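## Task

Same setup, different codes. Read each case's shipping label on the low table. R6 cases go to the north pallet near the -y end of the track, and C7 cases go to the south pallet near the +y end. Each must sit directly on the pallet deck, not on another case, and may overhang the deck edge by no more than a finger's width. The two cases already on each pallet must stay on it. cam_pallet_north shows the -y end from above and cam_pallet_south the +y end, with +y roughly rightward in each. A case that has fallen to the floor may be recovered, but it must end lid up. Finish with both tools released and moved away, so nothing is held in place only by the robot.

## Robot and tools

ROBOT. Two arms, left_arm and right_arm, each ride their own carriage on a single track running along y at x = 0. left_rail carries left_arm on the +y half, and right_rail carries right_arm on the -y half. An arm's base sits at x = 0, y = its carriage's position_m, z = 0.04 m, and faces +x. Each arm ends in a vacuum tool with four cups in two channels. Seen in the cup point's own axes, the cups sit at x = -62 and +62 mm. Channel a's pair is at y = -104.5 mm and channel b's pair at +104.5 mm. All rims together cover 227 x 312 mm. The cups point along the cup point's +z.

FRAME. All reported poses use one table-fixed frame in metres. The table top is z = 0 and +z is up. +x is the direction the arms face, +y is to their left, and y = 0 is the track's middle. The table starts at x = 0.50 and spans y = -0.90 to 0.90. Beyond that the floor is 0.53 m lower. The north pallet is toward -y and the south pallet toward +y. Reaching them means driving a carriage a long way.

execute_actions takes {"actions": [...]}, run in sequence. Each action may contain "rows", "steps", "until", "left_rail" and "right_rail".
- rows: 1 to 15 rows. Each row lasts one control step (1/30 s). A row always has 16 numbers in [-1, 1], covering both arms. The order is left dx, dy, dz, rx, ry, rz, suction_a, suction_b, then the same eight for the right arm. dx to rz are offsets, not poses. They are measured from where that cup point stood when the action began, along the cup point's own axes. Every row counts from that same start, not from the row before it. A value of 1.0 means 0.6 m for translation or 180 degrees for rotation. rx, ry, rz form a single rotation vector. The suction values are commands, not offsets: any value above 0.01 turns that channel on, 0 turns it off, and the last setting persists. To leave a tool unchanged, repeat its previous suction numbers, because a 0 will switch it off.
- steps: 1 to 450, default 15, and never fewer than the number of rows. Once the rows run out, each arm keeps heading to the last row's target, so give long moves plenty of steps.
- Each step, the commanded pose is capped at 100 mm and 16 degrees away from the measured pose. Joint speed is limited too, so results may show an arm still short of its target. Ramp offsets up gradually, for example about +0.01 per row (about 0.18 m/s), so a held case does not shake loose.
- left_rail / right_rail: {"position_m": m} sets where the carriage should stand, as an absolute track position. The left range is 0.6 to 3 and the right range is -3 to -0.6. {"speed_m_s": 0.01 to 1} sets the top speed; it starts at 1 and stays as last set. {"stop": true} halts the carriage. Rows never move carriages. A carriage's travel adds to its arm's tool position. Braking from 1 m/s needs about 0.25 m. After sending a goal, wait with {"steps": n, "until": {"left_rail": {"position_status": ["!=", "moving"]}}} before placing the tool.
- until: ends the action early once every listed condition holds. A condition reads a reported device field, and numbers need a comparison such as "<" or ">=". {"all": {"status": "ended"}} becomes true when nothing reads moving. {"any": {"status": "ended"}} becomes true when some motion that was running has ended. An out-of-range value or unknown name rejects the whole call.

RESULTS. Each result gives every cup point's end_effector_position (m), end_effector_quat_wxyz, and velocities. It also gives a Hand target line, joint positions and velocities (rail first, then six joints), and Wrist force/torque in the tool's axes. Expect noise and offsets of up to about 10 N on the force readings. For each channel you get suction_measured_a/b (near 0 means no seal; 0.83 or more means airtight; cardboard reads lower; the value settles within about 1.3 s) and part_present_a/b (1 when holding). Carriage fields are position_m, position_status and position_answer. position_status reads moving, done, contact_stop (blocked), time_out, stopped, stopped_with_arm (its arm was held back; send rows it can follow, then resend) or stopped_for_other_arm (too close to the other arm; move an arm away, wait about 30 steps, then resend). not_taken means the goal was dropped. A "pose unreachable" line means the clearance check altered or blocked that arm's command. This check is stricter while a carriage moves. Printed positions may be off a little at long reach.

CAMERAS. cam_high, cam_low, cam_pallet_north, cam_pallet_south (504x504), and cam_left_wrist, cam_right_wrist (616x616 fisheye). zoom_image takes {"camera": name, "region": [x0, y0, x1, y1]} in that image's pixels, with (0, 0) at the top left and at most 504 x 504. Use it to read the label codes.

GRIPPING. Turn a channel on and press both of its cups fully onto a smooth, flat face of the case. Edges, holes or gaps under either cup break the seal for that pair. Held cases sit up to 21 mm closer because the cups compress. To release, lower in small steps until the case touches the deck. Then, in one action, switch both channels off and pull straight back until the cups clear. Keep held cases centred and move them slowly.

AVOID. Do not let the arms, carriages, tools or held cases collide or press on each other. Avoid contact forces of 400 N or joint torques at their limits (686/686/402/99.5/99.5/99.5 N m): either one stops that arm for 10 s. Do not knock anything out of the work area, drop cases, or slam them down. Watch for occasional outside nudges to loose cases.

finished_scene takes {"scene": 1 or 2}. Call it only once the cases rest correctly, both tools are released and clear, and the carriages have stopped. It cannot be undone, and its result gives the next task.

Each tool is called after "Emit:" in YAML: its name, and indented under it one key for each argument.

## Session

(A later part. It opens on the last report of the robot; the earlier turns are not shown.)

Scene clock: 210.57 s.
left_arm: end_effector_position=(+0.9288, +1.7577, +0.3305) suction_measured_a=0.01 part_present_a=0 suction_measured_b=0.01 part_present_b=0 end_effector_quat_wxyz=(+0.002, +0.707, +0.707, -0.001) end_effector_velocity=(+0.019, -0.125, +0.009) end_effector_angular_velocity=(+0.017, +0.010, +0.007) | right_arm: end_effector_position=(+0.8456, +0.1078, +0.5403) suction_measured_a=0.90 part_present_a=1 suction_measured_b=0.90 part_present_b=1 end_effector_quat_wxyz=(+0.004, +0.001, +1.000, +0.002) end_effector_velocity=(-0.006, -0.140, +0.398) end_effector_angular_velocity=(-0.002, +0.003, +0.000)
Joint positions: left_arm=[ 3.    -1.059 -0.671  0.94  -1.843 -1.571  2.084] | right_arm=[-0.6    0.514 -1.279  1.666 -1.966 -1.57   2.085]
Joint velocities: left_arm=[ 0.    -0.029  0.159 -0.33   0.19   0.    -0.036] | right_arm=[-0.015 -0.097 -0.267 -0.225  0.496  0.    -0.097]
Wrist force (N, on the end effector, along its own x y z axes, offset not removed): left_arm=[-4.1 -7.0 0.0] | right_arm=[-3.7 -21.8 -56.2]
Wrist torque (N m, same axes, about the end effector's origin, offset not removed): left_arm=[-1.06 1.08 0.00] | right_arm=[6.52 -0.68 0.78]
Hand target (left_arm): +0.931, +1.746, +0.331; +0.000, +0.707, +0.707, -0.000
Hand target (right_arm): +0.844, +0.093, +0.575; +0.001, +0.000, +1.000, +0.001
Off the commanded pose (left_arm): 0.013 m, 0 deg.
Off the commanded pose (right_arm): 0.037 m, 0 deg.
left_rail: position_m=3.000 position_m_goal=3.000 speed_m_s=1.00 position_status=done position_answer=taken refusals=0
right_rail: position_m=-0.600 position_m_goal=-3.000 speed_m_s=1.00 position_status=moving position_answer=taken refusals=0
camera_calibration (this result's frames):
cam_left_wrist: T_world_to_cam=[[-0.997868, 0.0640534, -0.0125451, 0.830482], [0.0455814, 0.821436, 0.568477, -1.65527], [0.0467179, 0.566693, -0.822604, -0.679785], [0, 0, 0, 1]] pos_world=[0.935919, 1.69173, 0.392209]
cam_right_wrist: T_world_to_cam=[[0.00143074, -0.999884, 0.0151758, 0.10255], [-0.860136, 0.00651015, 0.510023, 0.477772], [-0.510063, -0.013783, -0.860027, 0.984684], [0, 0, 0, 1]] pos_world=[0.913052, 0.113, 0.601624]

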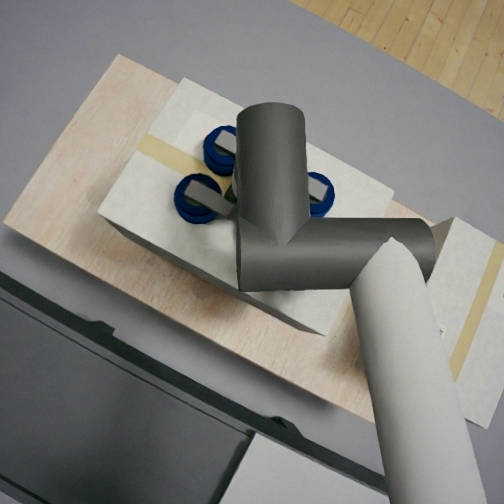

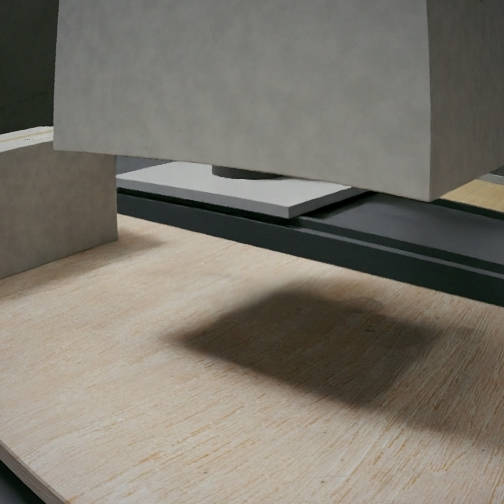

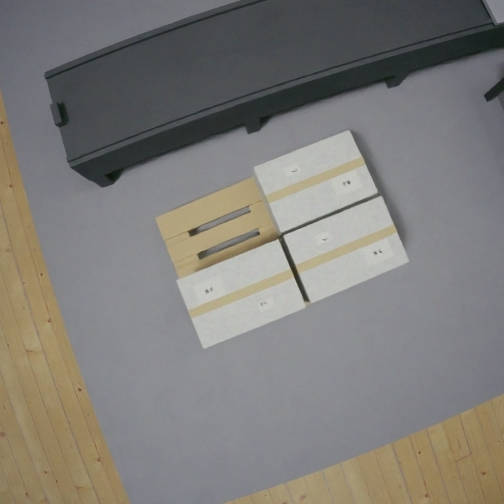

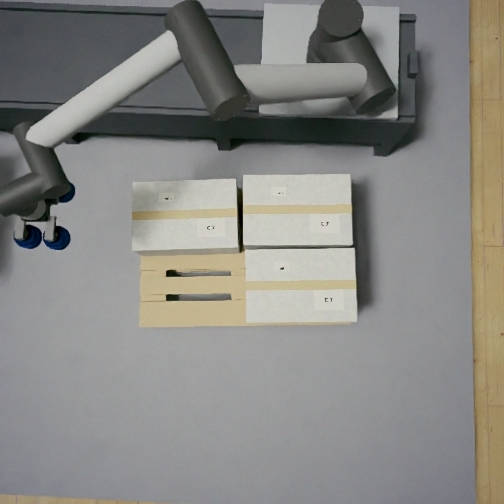

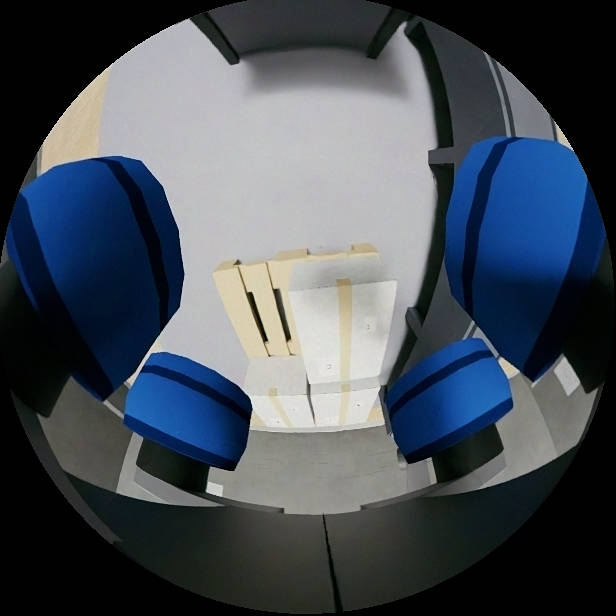

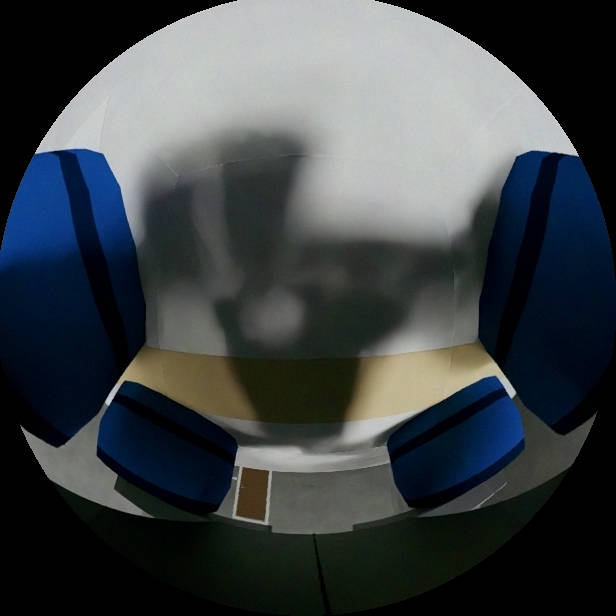

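Emit:
execute_actions:
  actions:
    - {"left_rail":{"position_m":0.6},"steps":1}

Scene clock: 211.77 s.
left_arm: end_effector_position=(+0.9308, +1.7459, +0.3313) suction_measured_a=0.01 part_present_a=0 suction_measured_b=0.01 part_present_b=0 end_effector_quat_wxyz=(+0.000, +0.707, +0.707, -0.000) end_effector_velocity=(+0.001, -0.013, -0.000) end_effector_angular_velocity=(+0.005, +0.003, -0.000) | right_arm: end_effector_position=(+0.8439, -0.8611, +0.5747) suction_measured_a=0.90 part_present_a=1 suction_measured_b=0.90 part_present_b=1 end_effector_quat_wxyz=(+0.001, +0.000, +1.000, +0.001) end_effector_velocity=(+0.002, -0.999, +0.005) end_effector_angular_velocity=(+0.000, -0.000, +0.003)
Joint positions: left_arm=[ 3.    -1.061 -0.655  0.907 -1.824 -1.572  2.081] | right_arm=[-1.556  0.504 -1.303  1.645 -1.916 -1.57   2.076]
Joint velocities: left_arm=[-0.011  0.     0.005 -0.011  0.011 -0.    -0.   ] | right_arm=[-1.    -0.    -0.    -0.007  0.007 -0.    -0.003]
Wrist force (N, on the end effector, along its own x y z axes, offset not removed): left_arm=[0.2 -5.9 2.0] | right_arm=[1.2 -5.1 15.6]
Wrist torque (N m, same axes, about the end effector's origin, offset not removed): left_arm=[-0.98 0.54 -0.12] | right_arm=[7.50 -0.43 0.60]
Hand target (left_arm): +0.931, +1.743, +0.331; -0.000, +0.707, +0.707, -0.000
Hand target (right_arm): +0.845, -0.905, +0.575; -0.000, +0.000, +1.000, +0.000
Off the commanded pose (left_arm): 0.001 m, 0 deg.
Off the commanded pose (right_arm): 0.001 m, 0 deg.
left_rail: position_m=3.000 position_m_goal=0.600 speed_m_s=1.00 position_status=moving position_answer=taken refusals=0
right_rail: position_m=-1.556 position_m_goal=-3.000 speed_m_s=1.00 position_status=moving position_answer=taken refusals=0
camera_calibration (this result's frames):
cam_left_wrist: T_world_to_cam=[[-0.99793, 0.0633877, -0.0108456, 0.833935], [0.0458996, 0.820181, 0.57026, -1.64491], [0.0450429, 0.568582, -0.821393, -0.674712], [0, 0, 0, 1]] pos_world=[0.9381, 1.67989, 0.392869]
cam_right_wrist: T_world_to_cam=[[0.00184264, -0.999834, 0.018123, -0.868776], [-0.857352, 0.00774892, 0.514672, 0.461109], [-0.514727, -0.0164862, -0.857195, 1.00006], [0, 0, 0, 1]] pos_world=[0.911693, -0.855718, 0.635673]

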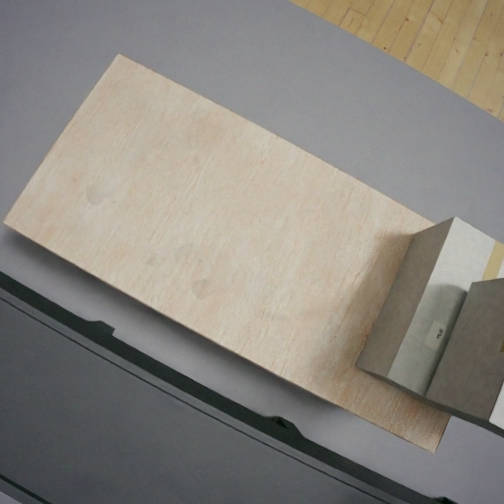

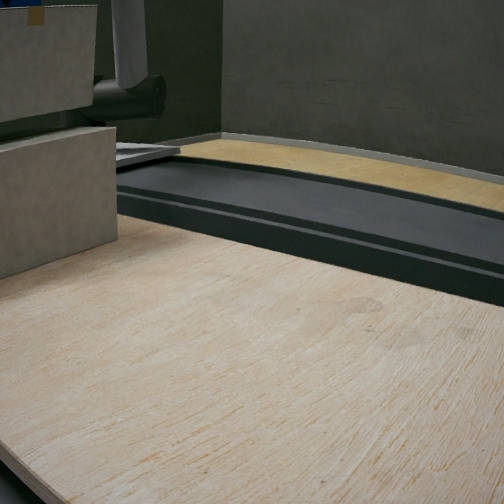

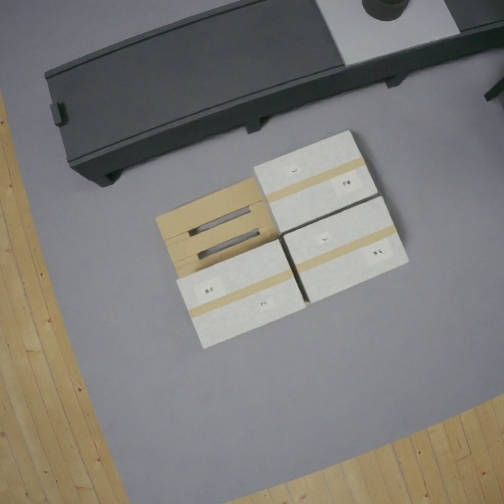

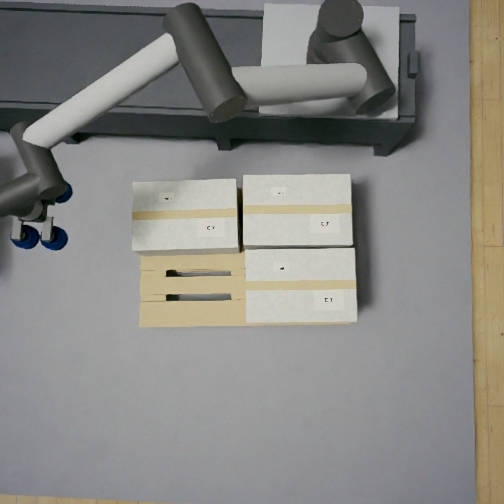

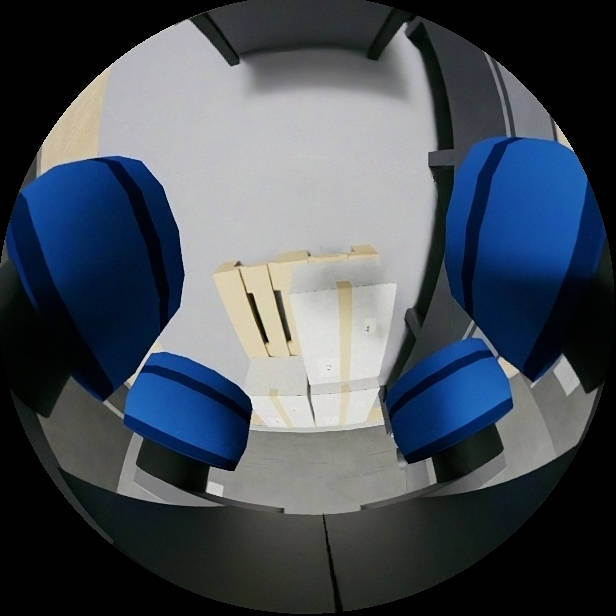

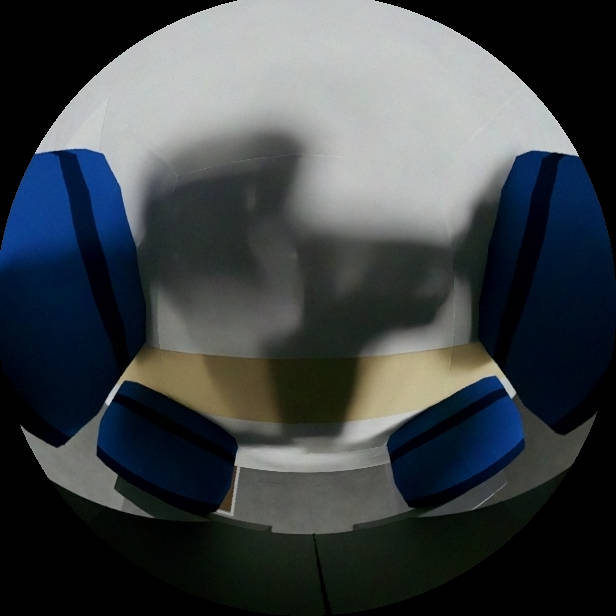

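Emit:
zoom_image:
  camera: "cam_pallet_south"
  region: [120,210,288,340]

Region (120, 210, 288, 340) of cam_pallet_south's 504x504 image, scaled by 3.000, with more detail than that image has; it fills the top 390 rows of this view, and the rest is white.

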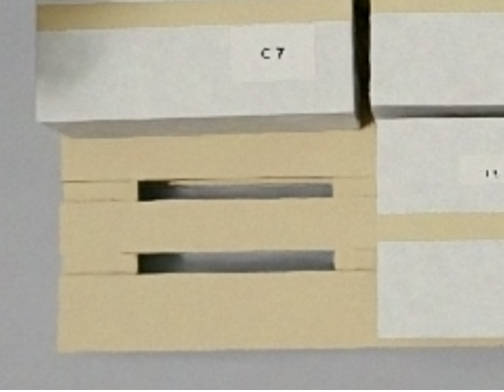

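Emit:
execute_actions:
  actions: []

Emit:
zoom_image:
  camera: "cam_left_wrist"
  region: [180,200,460,440]

Scene clock: 218.07 s.
left_arm: end_effector_position=(+0.9314, -0.6548, +0.3313) suction_measured_a=0.01 part_present_a=0 suction_measured_b=0.01 part_present_b=0 end_effector_quat_wxyz=(-0.000, +0.707, +0.707, -0.000) end_effector_velocity=(-0.000, -0.000, -0.000) end_effector_angular_velocity=(+0.000, +0.000, -0.000) | right_arm: end_effector_position=(+0.8446, -2.3049, +0.5755) suction_measured_a=0.90 part_present_a=1 suction_measured_b=0.90 part_present_b=1 end_effector_quat_wxyz=(-0.000, +0.000, +1.000, +0.000) end_effector_velocity=(-0.000, +0.000, +0.000) end_effector_angular_velocity=(+0.000, -0.000, +0.000)
Joint positions: left_arm=[ 0.6   -1.061 -0.653  0.904 -1.821 -1.572  2.081] | right_arm=[-3.     0.504 -1.302  1.643 -1.912 -1.57   2.075]
Joint velocities: left_arm=[ 0. -0.  0. -0. -0. -0.  0.] | right_arm=[ 0.  0. -0.  0. -0.  0. -0.]
Wrist force (N, on the end effector, along its own x y z axes, offset not removed): left_arm=[-2.0 -6.5 -1.7] | right_arm=[-1.3 -5.7 13.6]
Wrist torque (N m, same axes, about the end effector's origin, offset not removed): left_arm=[-1.05 0.82 -0.06] | right_arm=[7.37 -0.32 0.60]
Hand target (left_arm): +0.931, -0.655, +0.331; -0.000, +0.707, +0.707, -0.000
Hand target (right_arm): +0.845, -2.305, +0.575; -0.000, +0.000, +1.000, +0.000
Off the commanded pose (left_arm): 0.000 m, 0 deg.
Off the commanded pose (right_arm): 0.001 m, 0 deg.
left_rail: position_m=0.600 position_m_goal=0.600 speed_m_s=1.00 position_status=done position_answer=taken refusals=0
right_rail: position_m=-3.000 position_m_goal=-3.000 speed_m_s=1.00 position_status=done position_answer=taken refusals=0
camera_calibration (this result's frames):
cam_left_wrist: T_world_to_cam=[[-0.99794, 0.0633374, -0.0101568, 0.986398], [0.0462099, 0.819646, 0.571003, 0.323192], [0.0444908, 0.569358, -0.820885, 0.691143], [0, 0, 0, 1]] pos_world=[0.938683, -0.720886, 0.392824]
cam_right_wrist: T_world_to_cam=[[0.00221634, -0.999815, 0.0191183, -2.31321], [-0.856361, 0.00797456, 0.516316, 0.471178], [-0.516373, -0.0175165, -0.856184, 0.975728], [0, 0, 0, 1]] pos_world=[0.912465, -2.29945, 0.636351]

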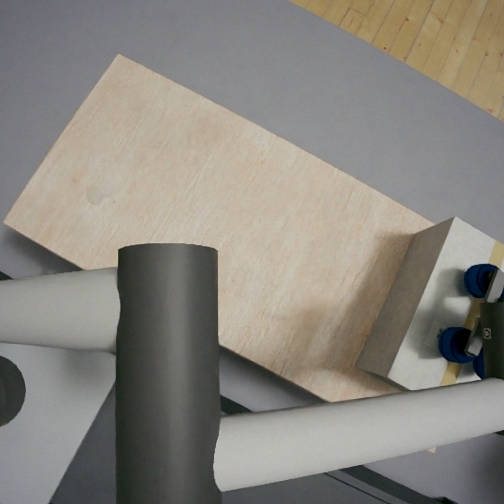

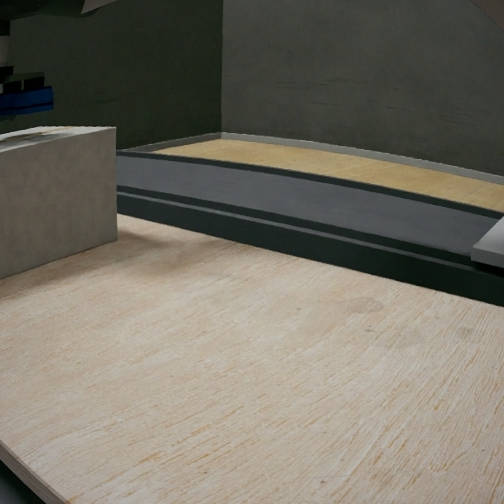

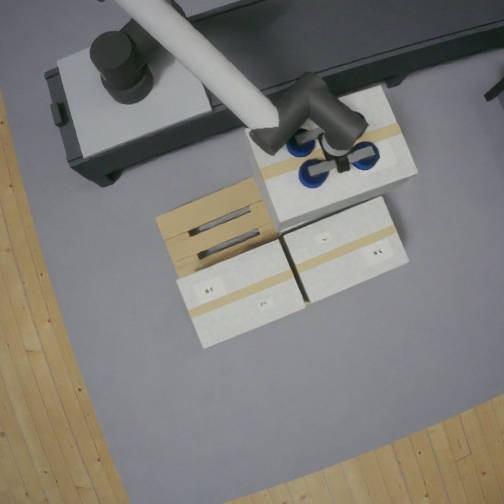

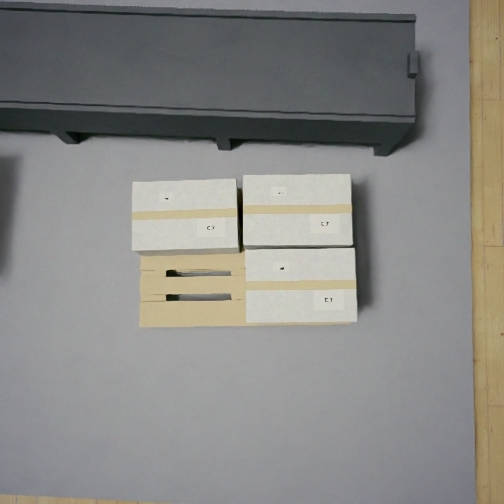

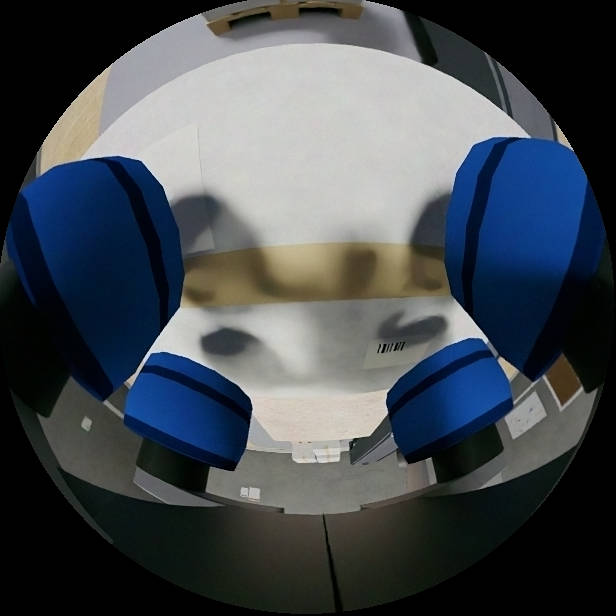

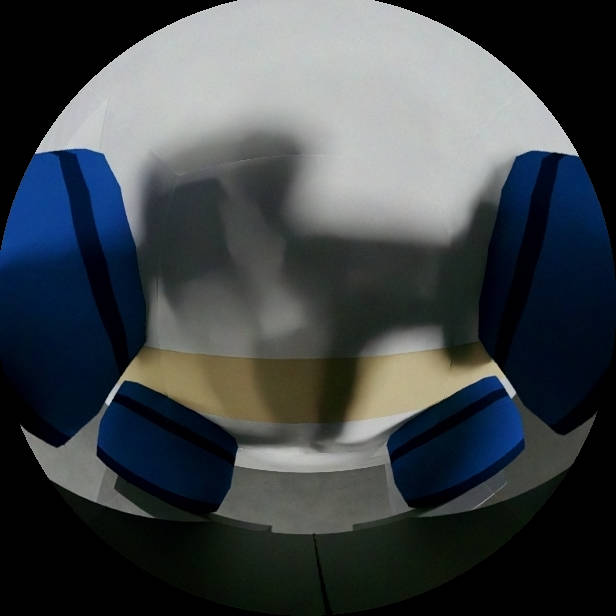

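Region (180, 200, 460, 440) of cam_left_wrist's 616x616 image, scaled by 1.800, with more detail than that image has; it fills the top 432 rows of this view, and the rest is white.

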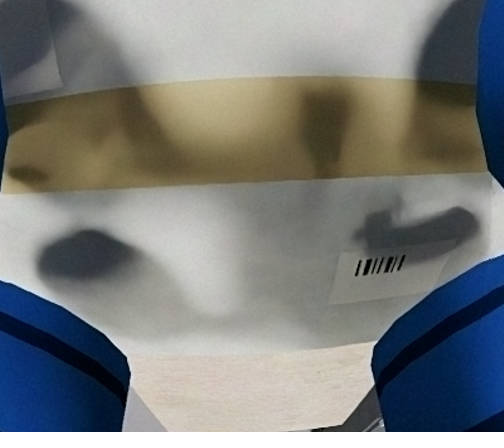

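Emit:
execute_actions:
  actions:
    - {"rows":[[-0.003,0,0.015,0,0,0,0,0,0,-0.012,0.008,0,0,0,1,1],[-0.006,0,0.037,0,0,0,0,0,0.001,-0.03,0.02,0,0,0,1,1],[-0.008,0,0.06,0,0,0,0,0,0.002,-0.055,0.038,0,0,0,1,1],[-0.008,0,0.082,0,0,0,0,0,0.004,-0.085,0.058,0,0,0,1,1],[-0.008,0,0.098,0,0,0,0,0,0.005,-0.115,0.079,0,0,0,1,1],[-0.008,0,0.11,0,0,0,0,0,0.007,-0.145,0.1,0,0,0,1,1],[-0.008,0,0.1205,0,0,0,1,1,0.008,-0.17,0.117,0,0,0,1,1]],"steps":8}

Scene clock: 223.40 s.
left_arm: end_effector_position=(+0.9309, -0.6581, +0.2809) suction_measured_a=0.01 part_present_a=0 suction_measured_b=0.01 part_present_b=0 end_effector_quat_wxyz=(-0.001, +0.707, +0.707, -0.000) end_effector_velocity=(-0.001, -0.006, -0.229) end_effector_angular_velocity=(+0.004, +0.002, +0.001) | right_arm: end_effector_position=(+0.8425, -2.3638, +0.5362) suction_measured_a=0.90 part_present_a=1 suction_measured_b=0.90 part_present_b=1 end_effector_quat_wxyz=(-0.000, +0.001, +1.000, -0.000) end_effector_velocity=(-0.033, -0.400, -0.297) end_effector_angular_velocity=(-0.036, +0.042, -0.011)
Joint positions: left_arm=[ 0.6   -1.062 -0.63   0.928 -1.868 -1.572  2.08 ] | right_arm=[-3.     0.455 -1.327  1.733 -1.976 -1.571  2.028]
Joint velocities: left_arm=[ 0.    -0.003  0.104  0.119 -0.22  -0.    -0.003] | right_arm=[ 0.    -0.329 -0.143  0.618 -0.422 -0.014 -0.317]
Wrist force (N, on the end effector, along its own x y z axes, offset not removed): left_arm=[-1.0 -4.8 5.2] | right_arm=[-3.5 -2.0 4.5]
Wrist torque (N m, same axes, about the end effector's origin, offset not removed): left_arm=[-0.76 0.62 0.03] | right_arm=[6.02 -0.98 0.55]
Hand target (left_arm): +0.931, -0.659, +0.259; -0.001, +0.707, +0.707, -0.000
Hand target (right_arm): +0.838, -2.404, +0.506; -0.002, +0.001, +1.000, -0.001
Off the commanded pose (left_arm): 0.022 m, 0 deg.
Off the commanded pose (right_arm): 0.053 m, 0 deg.
left_rail: position_m=0.600 position_m_goal=0.600 speed_m_s=1.00 position_status=done position_answer=taken refusals=0
right_rail: position_m=-3.000 position_m_goal=-3.000 speed_m_s=1.00 position_status=done position_answer=taken refusals=0
camera_calibration (this result's frames):
cam_left_wrist: T_world_to_cam=[[-0.997941, 0.0634306, -0.0095506, 0.985577], [0.0465899, 0.819081, 0.571782, 0.353769], [0.0440912, 0.57016, -0.82035, 0.652402], [0, 0, 0, 1]] pos_world=[0.9383, -0.724255, 0.342331]
cam_right_wrist: T_world_to_cam=[[0.00109653, -0.999785, 0.020684, -2.37117], [-0.855917, 0.00975759, 0.517021, 0.493656], [-0.517112, -0.0182707, -0.855723, 0.938558], [0, 0, 0, 1]] pos_world=[0.910468, -2.35833, 0.59696]

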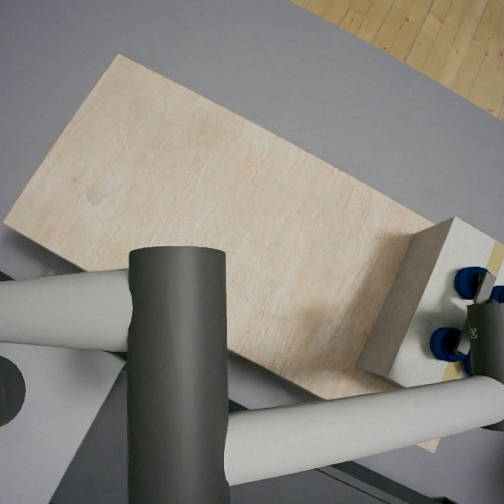

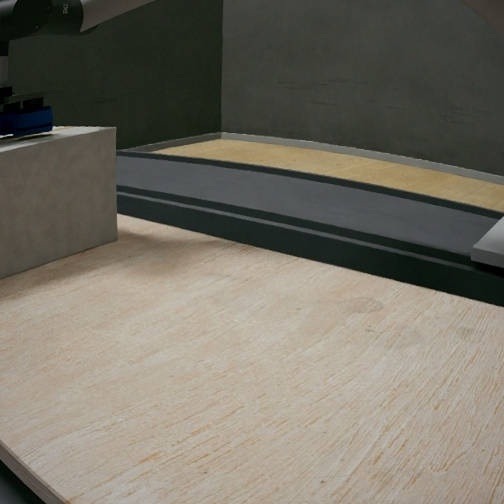

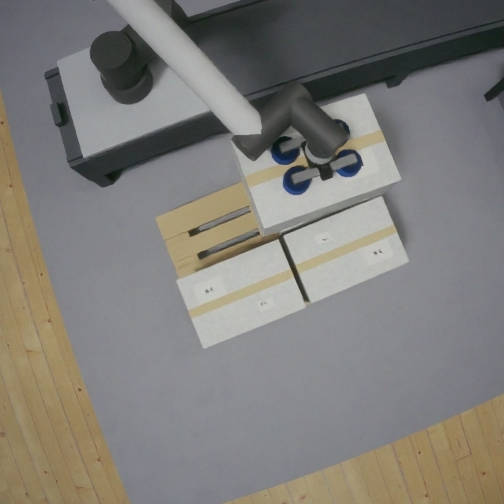

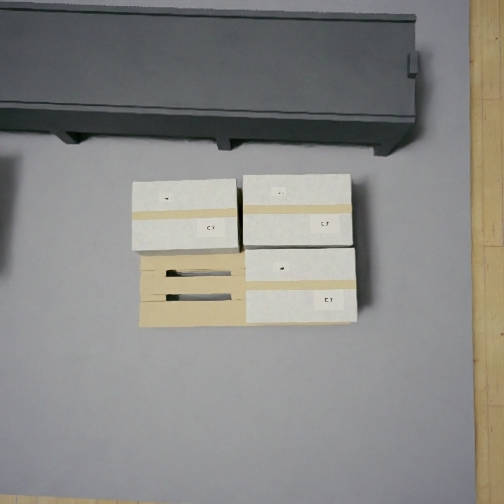

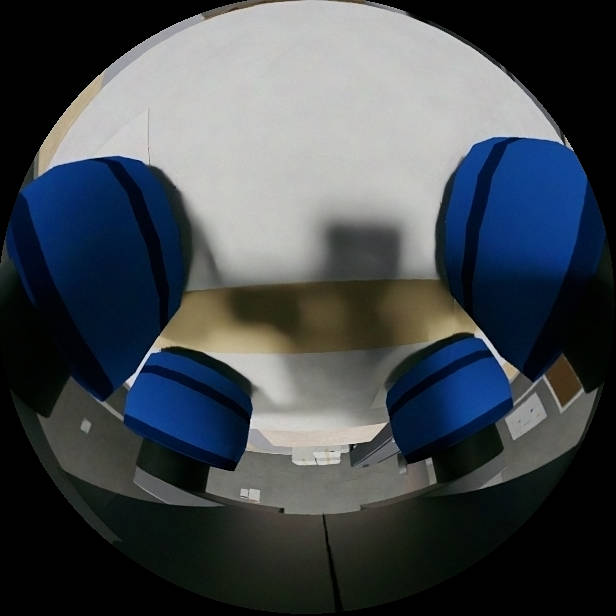

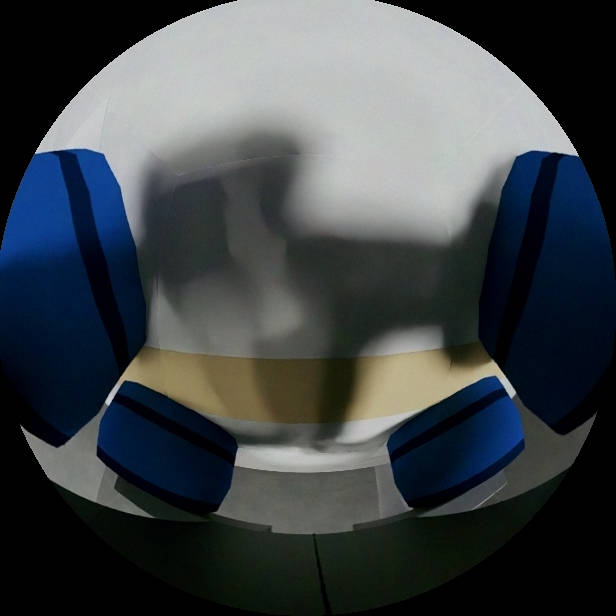

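Emit:
execute_actions:
  actions: []

Scene clock: 225.00 s.
left_arm: end_effector_position=(+0.9309, -0.6589, +0.2593) suction_measured_a=0.90 part_present_a=1 suction_measured_b=0.90 part_present_b=1 end_effector_quat_wxyz=(-0.001, +0.707, +0.707, -0.000) end_effector_velocity=(+0.000, +0.000, -0.000) end_effector_angular_velocity=(+0.000, +0.000, +0.000) | right_arm: end_effector_position=(+0.8381, -2.4039, +0.5064) suction_measured_a=0.90 part_present_a=1 suction_measured_b=0.90 part_present_b=1 end_effector_quat_wxyz=(-0.002, +0.001, +1.000, -0.001) end_effector_velocity=(-0.000, -0.000, -0.000) end_effector_angular_velocity=(-0.000, +0.000, -0.000)
Joint positions: left_arm=[ 0.6   -1.063 -0.619  0.939 -1.889 -1.572  2.079] | right_arm=[-3.     0.422 -1.341  1.797 -2.022 -1.571  1.994]
Joint velocities: left_arm=[ 0.  0.  0.  0. -0.  0.  0.] | right_arm=[ 0. -0. -0.  0. -0. -0. -0.]
Wrist force (N, on the end effector, along its own x y z axes, offset not removed): left_arm=[-0.4 -5.4 9.1] | right_arm=[0.5 -6.0 13.8]
Wrist torque (N m, same axes, about the end effector's origin, offset not removed): left_arm=[6.09 1.57 -0.02] | right_arm=[7.30 -0.50 0.61]
Hand target (left_arm): +0.931, -0.659, +0.259; -0.001, +0.707, +0.707, -0.000
Hand target (right_arm): +0.838, -2.404, +0.506; -0.002, +0.001, +1.000, -0.001
Off the commanded pose (left_arm): 0.001 m, 0 deg.
Off the commanded pose (right_arm): 0.004 m, 0 deg.
left_rail: position_m=0.600 position_m_goal=0.600 speed_m_s=1.00 position_status=done position_answer=taken refusals=0
right_rail: position_m=-3.000 position_m_goal=-3.000 speed_m_s=1.00 position_status=done position_answer=taken refusals=0
camera_calibration (this result's frames):
cam_left_wrist: T_world_to_cam=[[-0.997943, 0.063348, -0.00986976, 0.985445], [0.0463643, 0.819408, 0.571332, 0.367379], [0.0442801, 0.569699, -0.820659, 0.634727], [0, 0, 0, 1]] pos_world=[0.938279, -0.725062, 0.320725]
cam_right_wrist: T_world_to_cam=[[0.000928647, -0.999757, 0.0220062, -2.41114], [-0.854529, 0.0106367, 0.519295, 0.505497], [-0.519403, -0.0192872, -0.854312, 0.908823], [0, 0, 0, 1]] pos_world=[0.906246, -2.3984, 0.566976]

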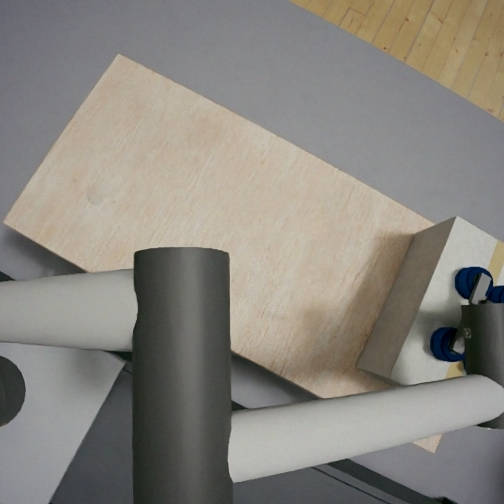

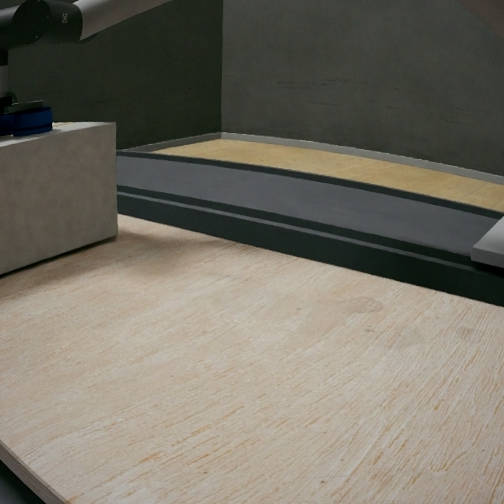

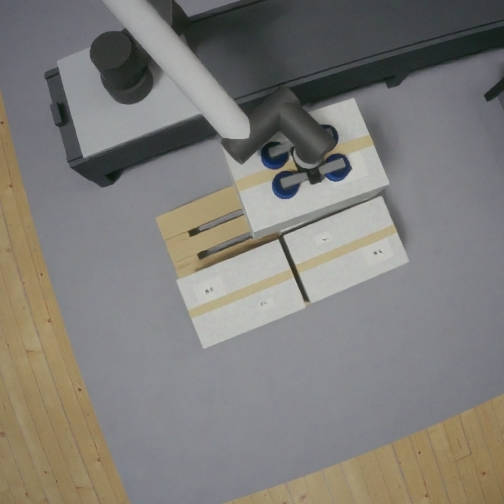

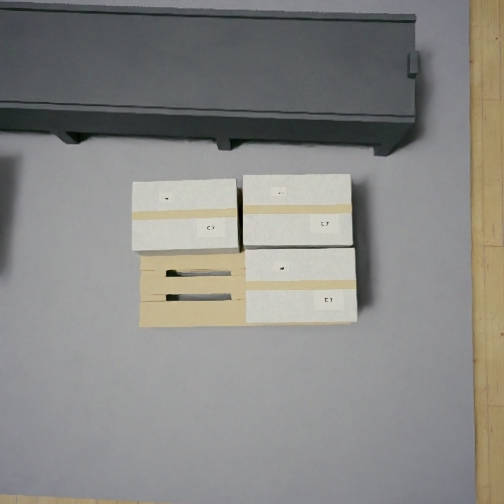

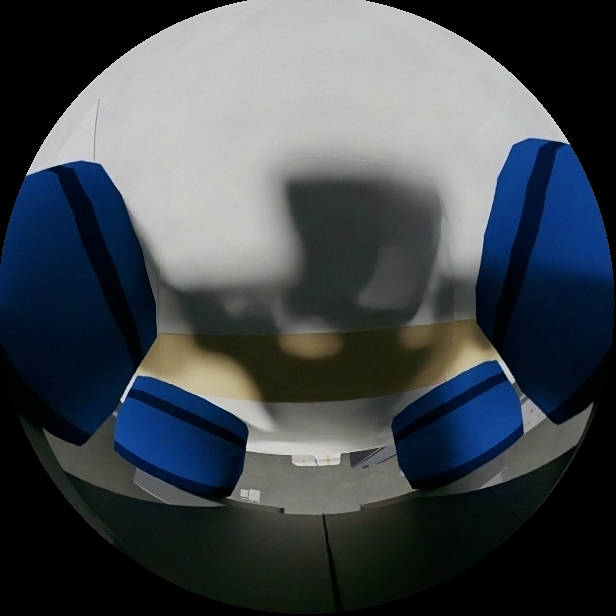

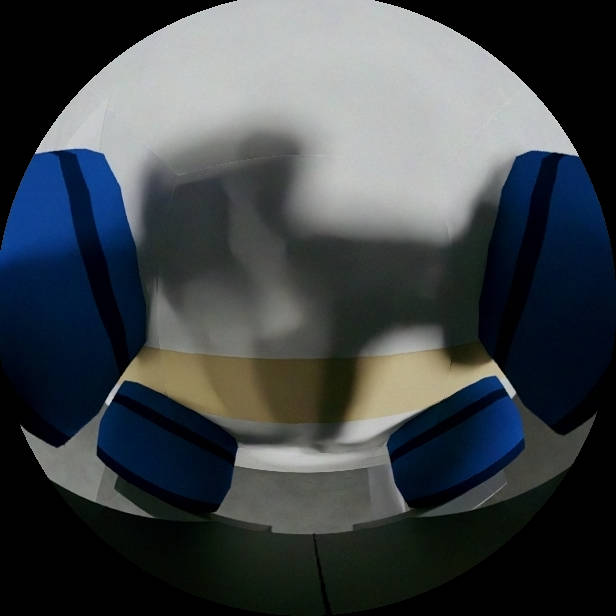

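Emit:
execute_actions:
  actions: []

Scene clock: 241.13 s.
left_arm: end_effector_position=(+0.9309, -0.6589, +0.2593) suction_measured_a=0.90 part_present_a=1 suction_measured_b=0.90 part_present_b=1 end_effector_quat_wxyz=(-0.001, +0.707, +0.707, -0.000) end_effector_velocity=(-0.000, -0.000, +0.000) end_effector_angular_velocity=(-0.000, -0.000, -0.000) | right_arm: end_effector_position=(+0.8381, -2.4039, +0.5064) suction_measured_a=0.90 part_present_a=1 suction_measured_b=0.90 part_present_b=1 end_effector_quat_wxyz=(-0.002, +0.001, +1.000, -0.001) end_effector_velocity=(+0.000, +0.000, -0.000) end_effector_angular_velocity=(+0.000, -0.000, -0.000)
Joint positions: left_arm=[ 0.6   -1.063 -0.619  0.939 -1.889 -1.572  2.079] | right_arm=[-3.     0.422 -1.341  1.797 -2.022 -1.571  1.994]
Joint velocities: left_arm=[ 0. -0. -0.  0. -0.  0.  0.] | right_arm=[ 0.  0.  0.  0. -0. -0.  0.]
Wrist force (N, on the end effector, along its own x y z axes, offset not removed): left_arm=[-1.8 -6.0 11.0] | right_arm=[1.0 -5.3 11.1]
Wrist torque (N m, same axes, about the end effector's origin, offset not removed): left_arm=[5.93 1.65 0.00] | right_arm=[7.43 -0.55 0.59]
Hand target (left_arm): +0.931, -0.659, +0.259; -0.001, +0.707, +0.707, -0.000
Hand target (right_arm): +0.838, -2.404, +0.506; -0.002, +0.001, +1.000, -0.001
Off the commanded pose (left_arm): 0.001 m, 0 deg.
Off the commanded pose (right_arm): 0.004 m, 0 deg.
left_rail: position_m=0.600 position_m_goal=0.600 speed_m_s=1.00 position_status=done position_answer=taken refusals=0
right_rail: position_m=-3.000 position_m_goal=-3.000 speed_m_s=1.00 position_status=done position_answer=taken refusals=0
camera_calibration (this result's frames):
cam_left_wrist: T_world_to_cam=[[-0.997943, 0.0633459, -0.00986951, 0.985446], [0.0463627, 0.819408, 0.571333, 0.367378], [0.0442787, 0.5697, -0.820659, 0.634726], [0, 0, 0, 1]] pos_world=[0.938282, -0.72506, 0.320724]
cam_right_wrist: T_world_to_cam=[[0.000928835, -0.999757, 0.0220074, -2.41114], [-0.854528, 0.0106372, 0.519296, 0.505497], [-0.519404, -0.0192883, -0.854311, 0.908819], [0, 0, 0, 1]] pos_world=[0.906245, -2.3984, 0.566975]

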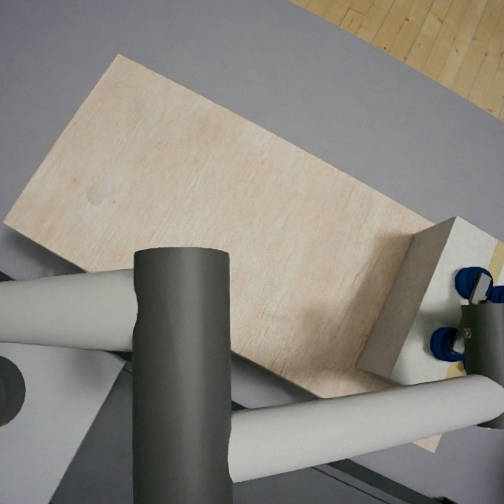

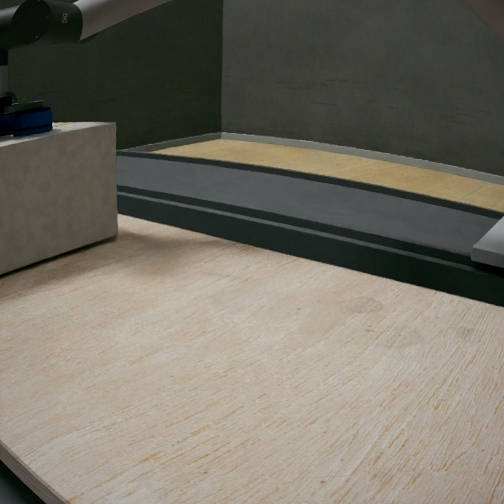

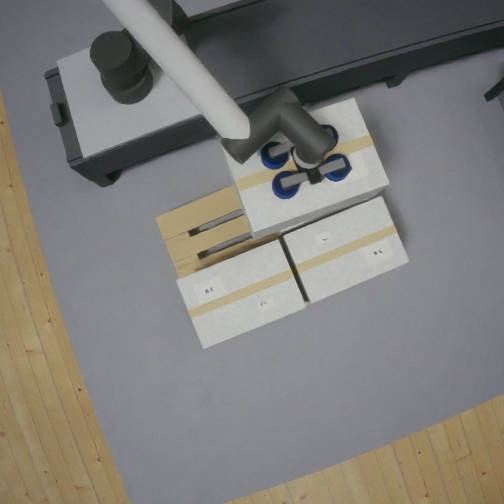

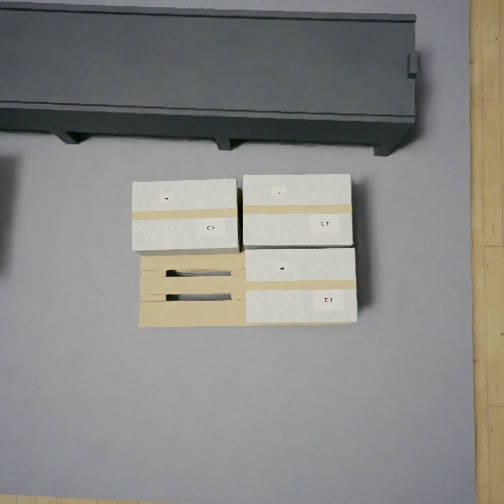

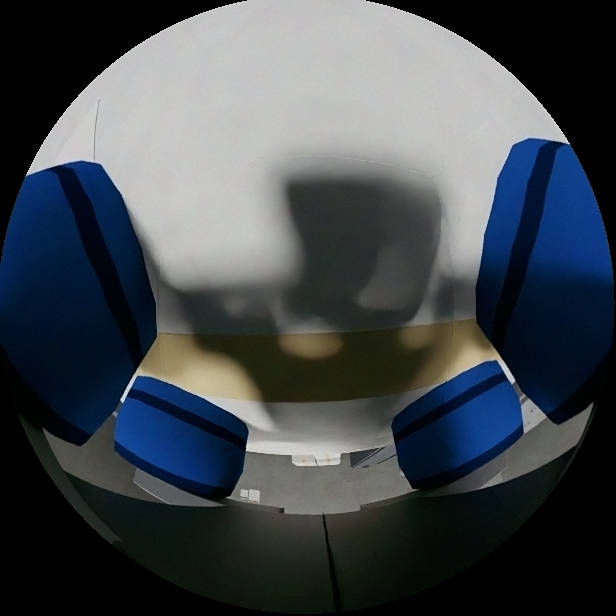

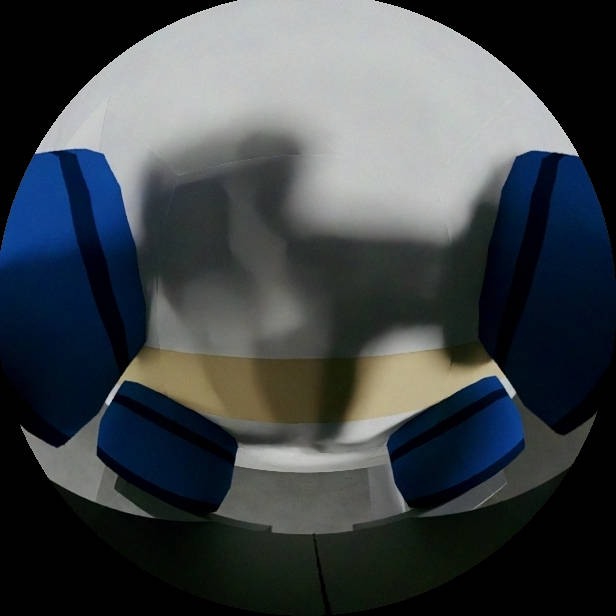

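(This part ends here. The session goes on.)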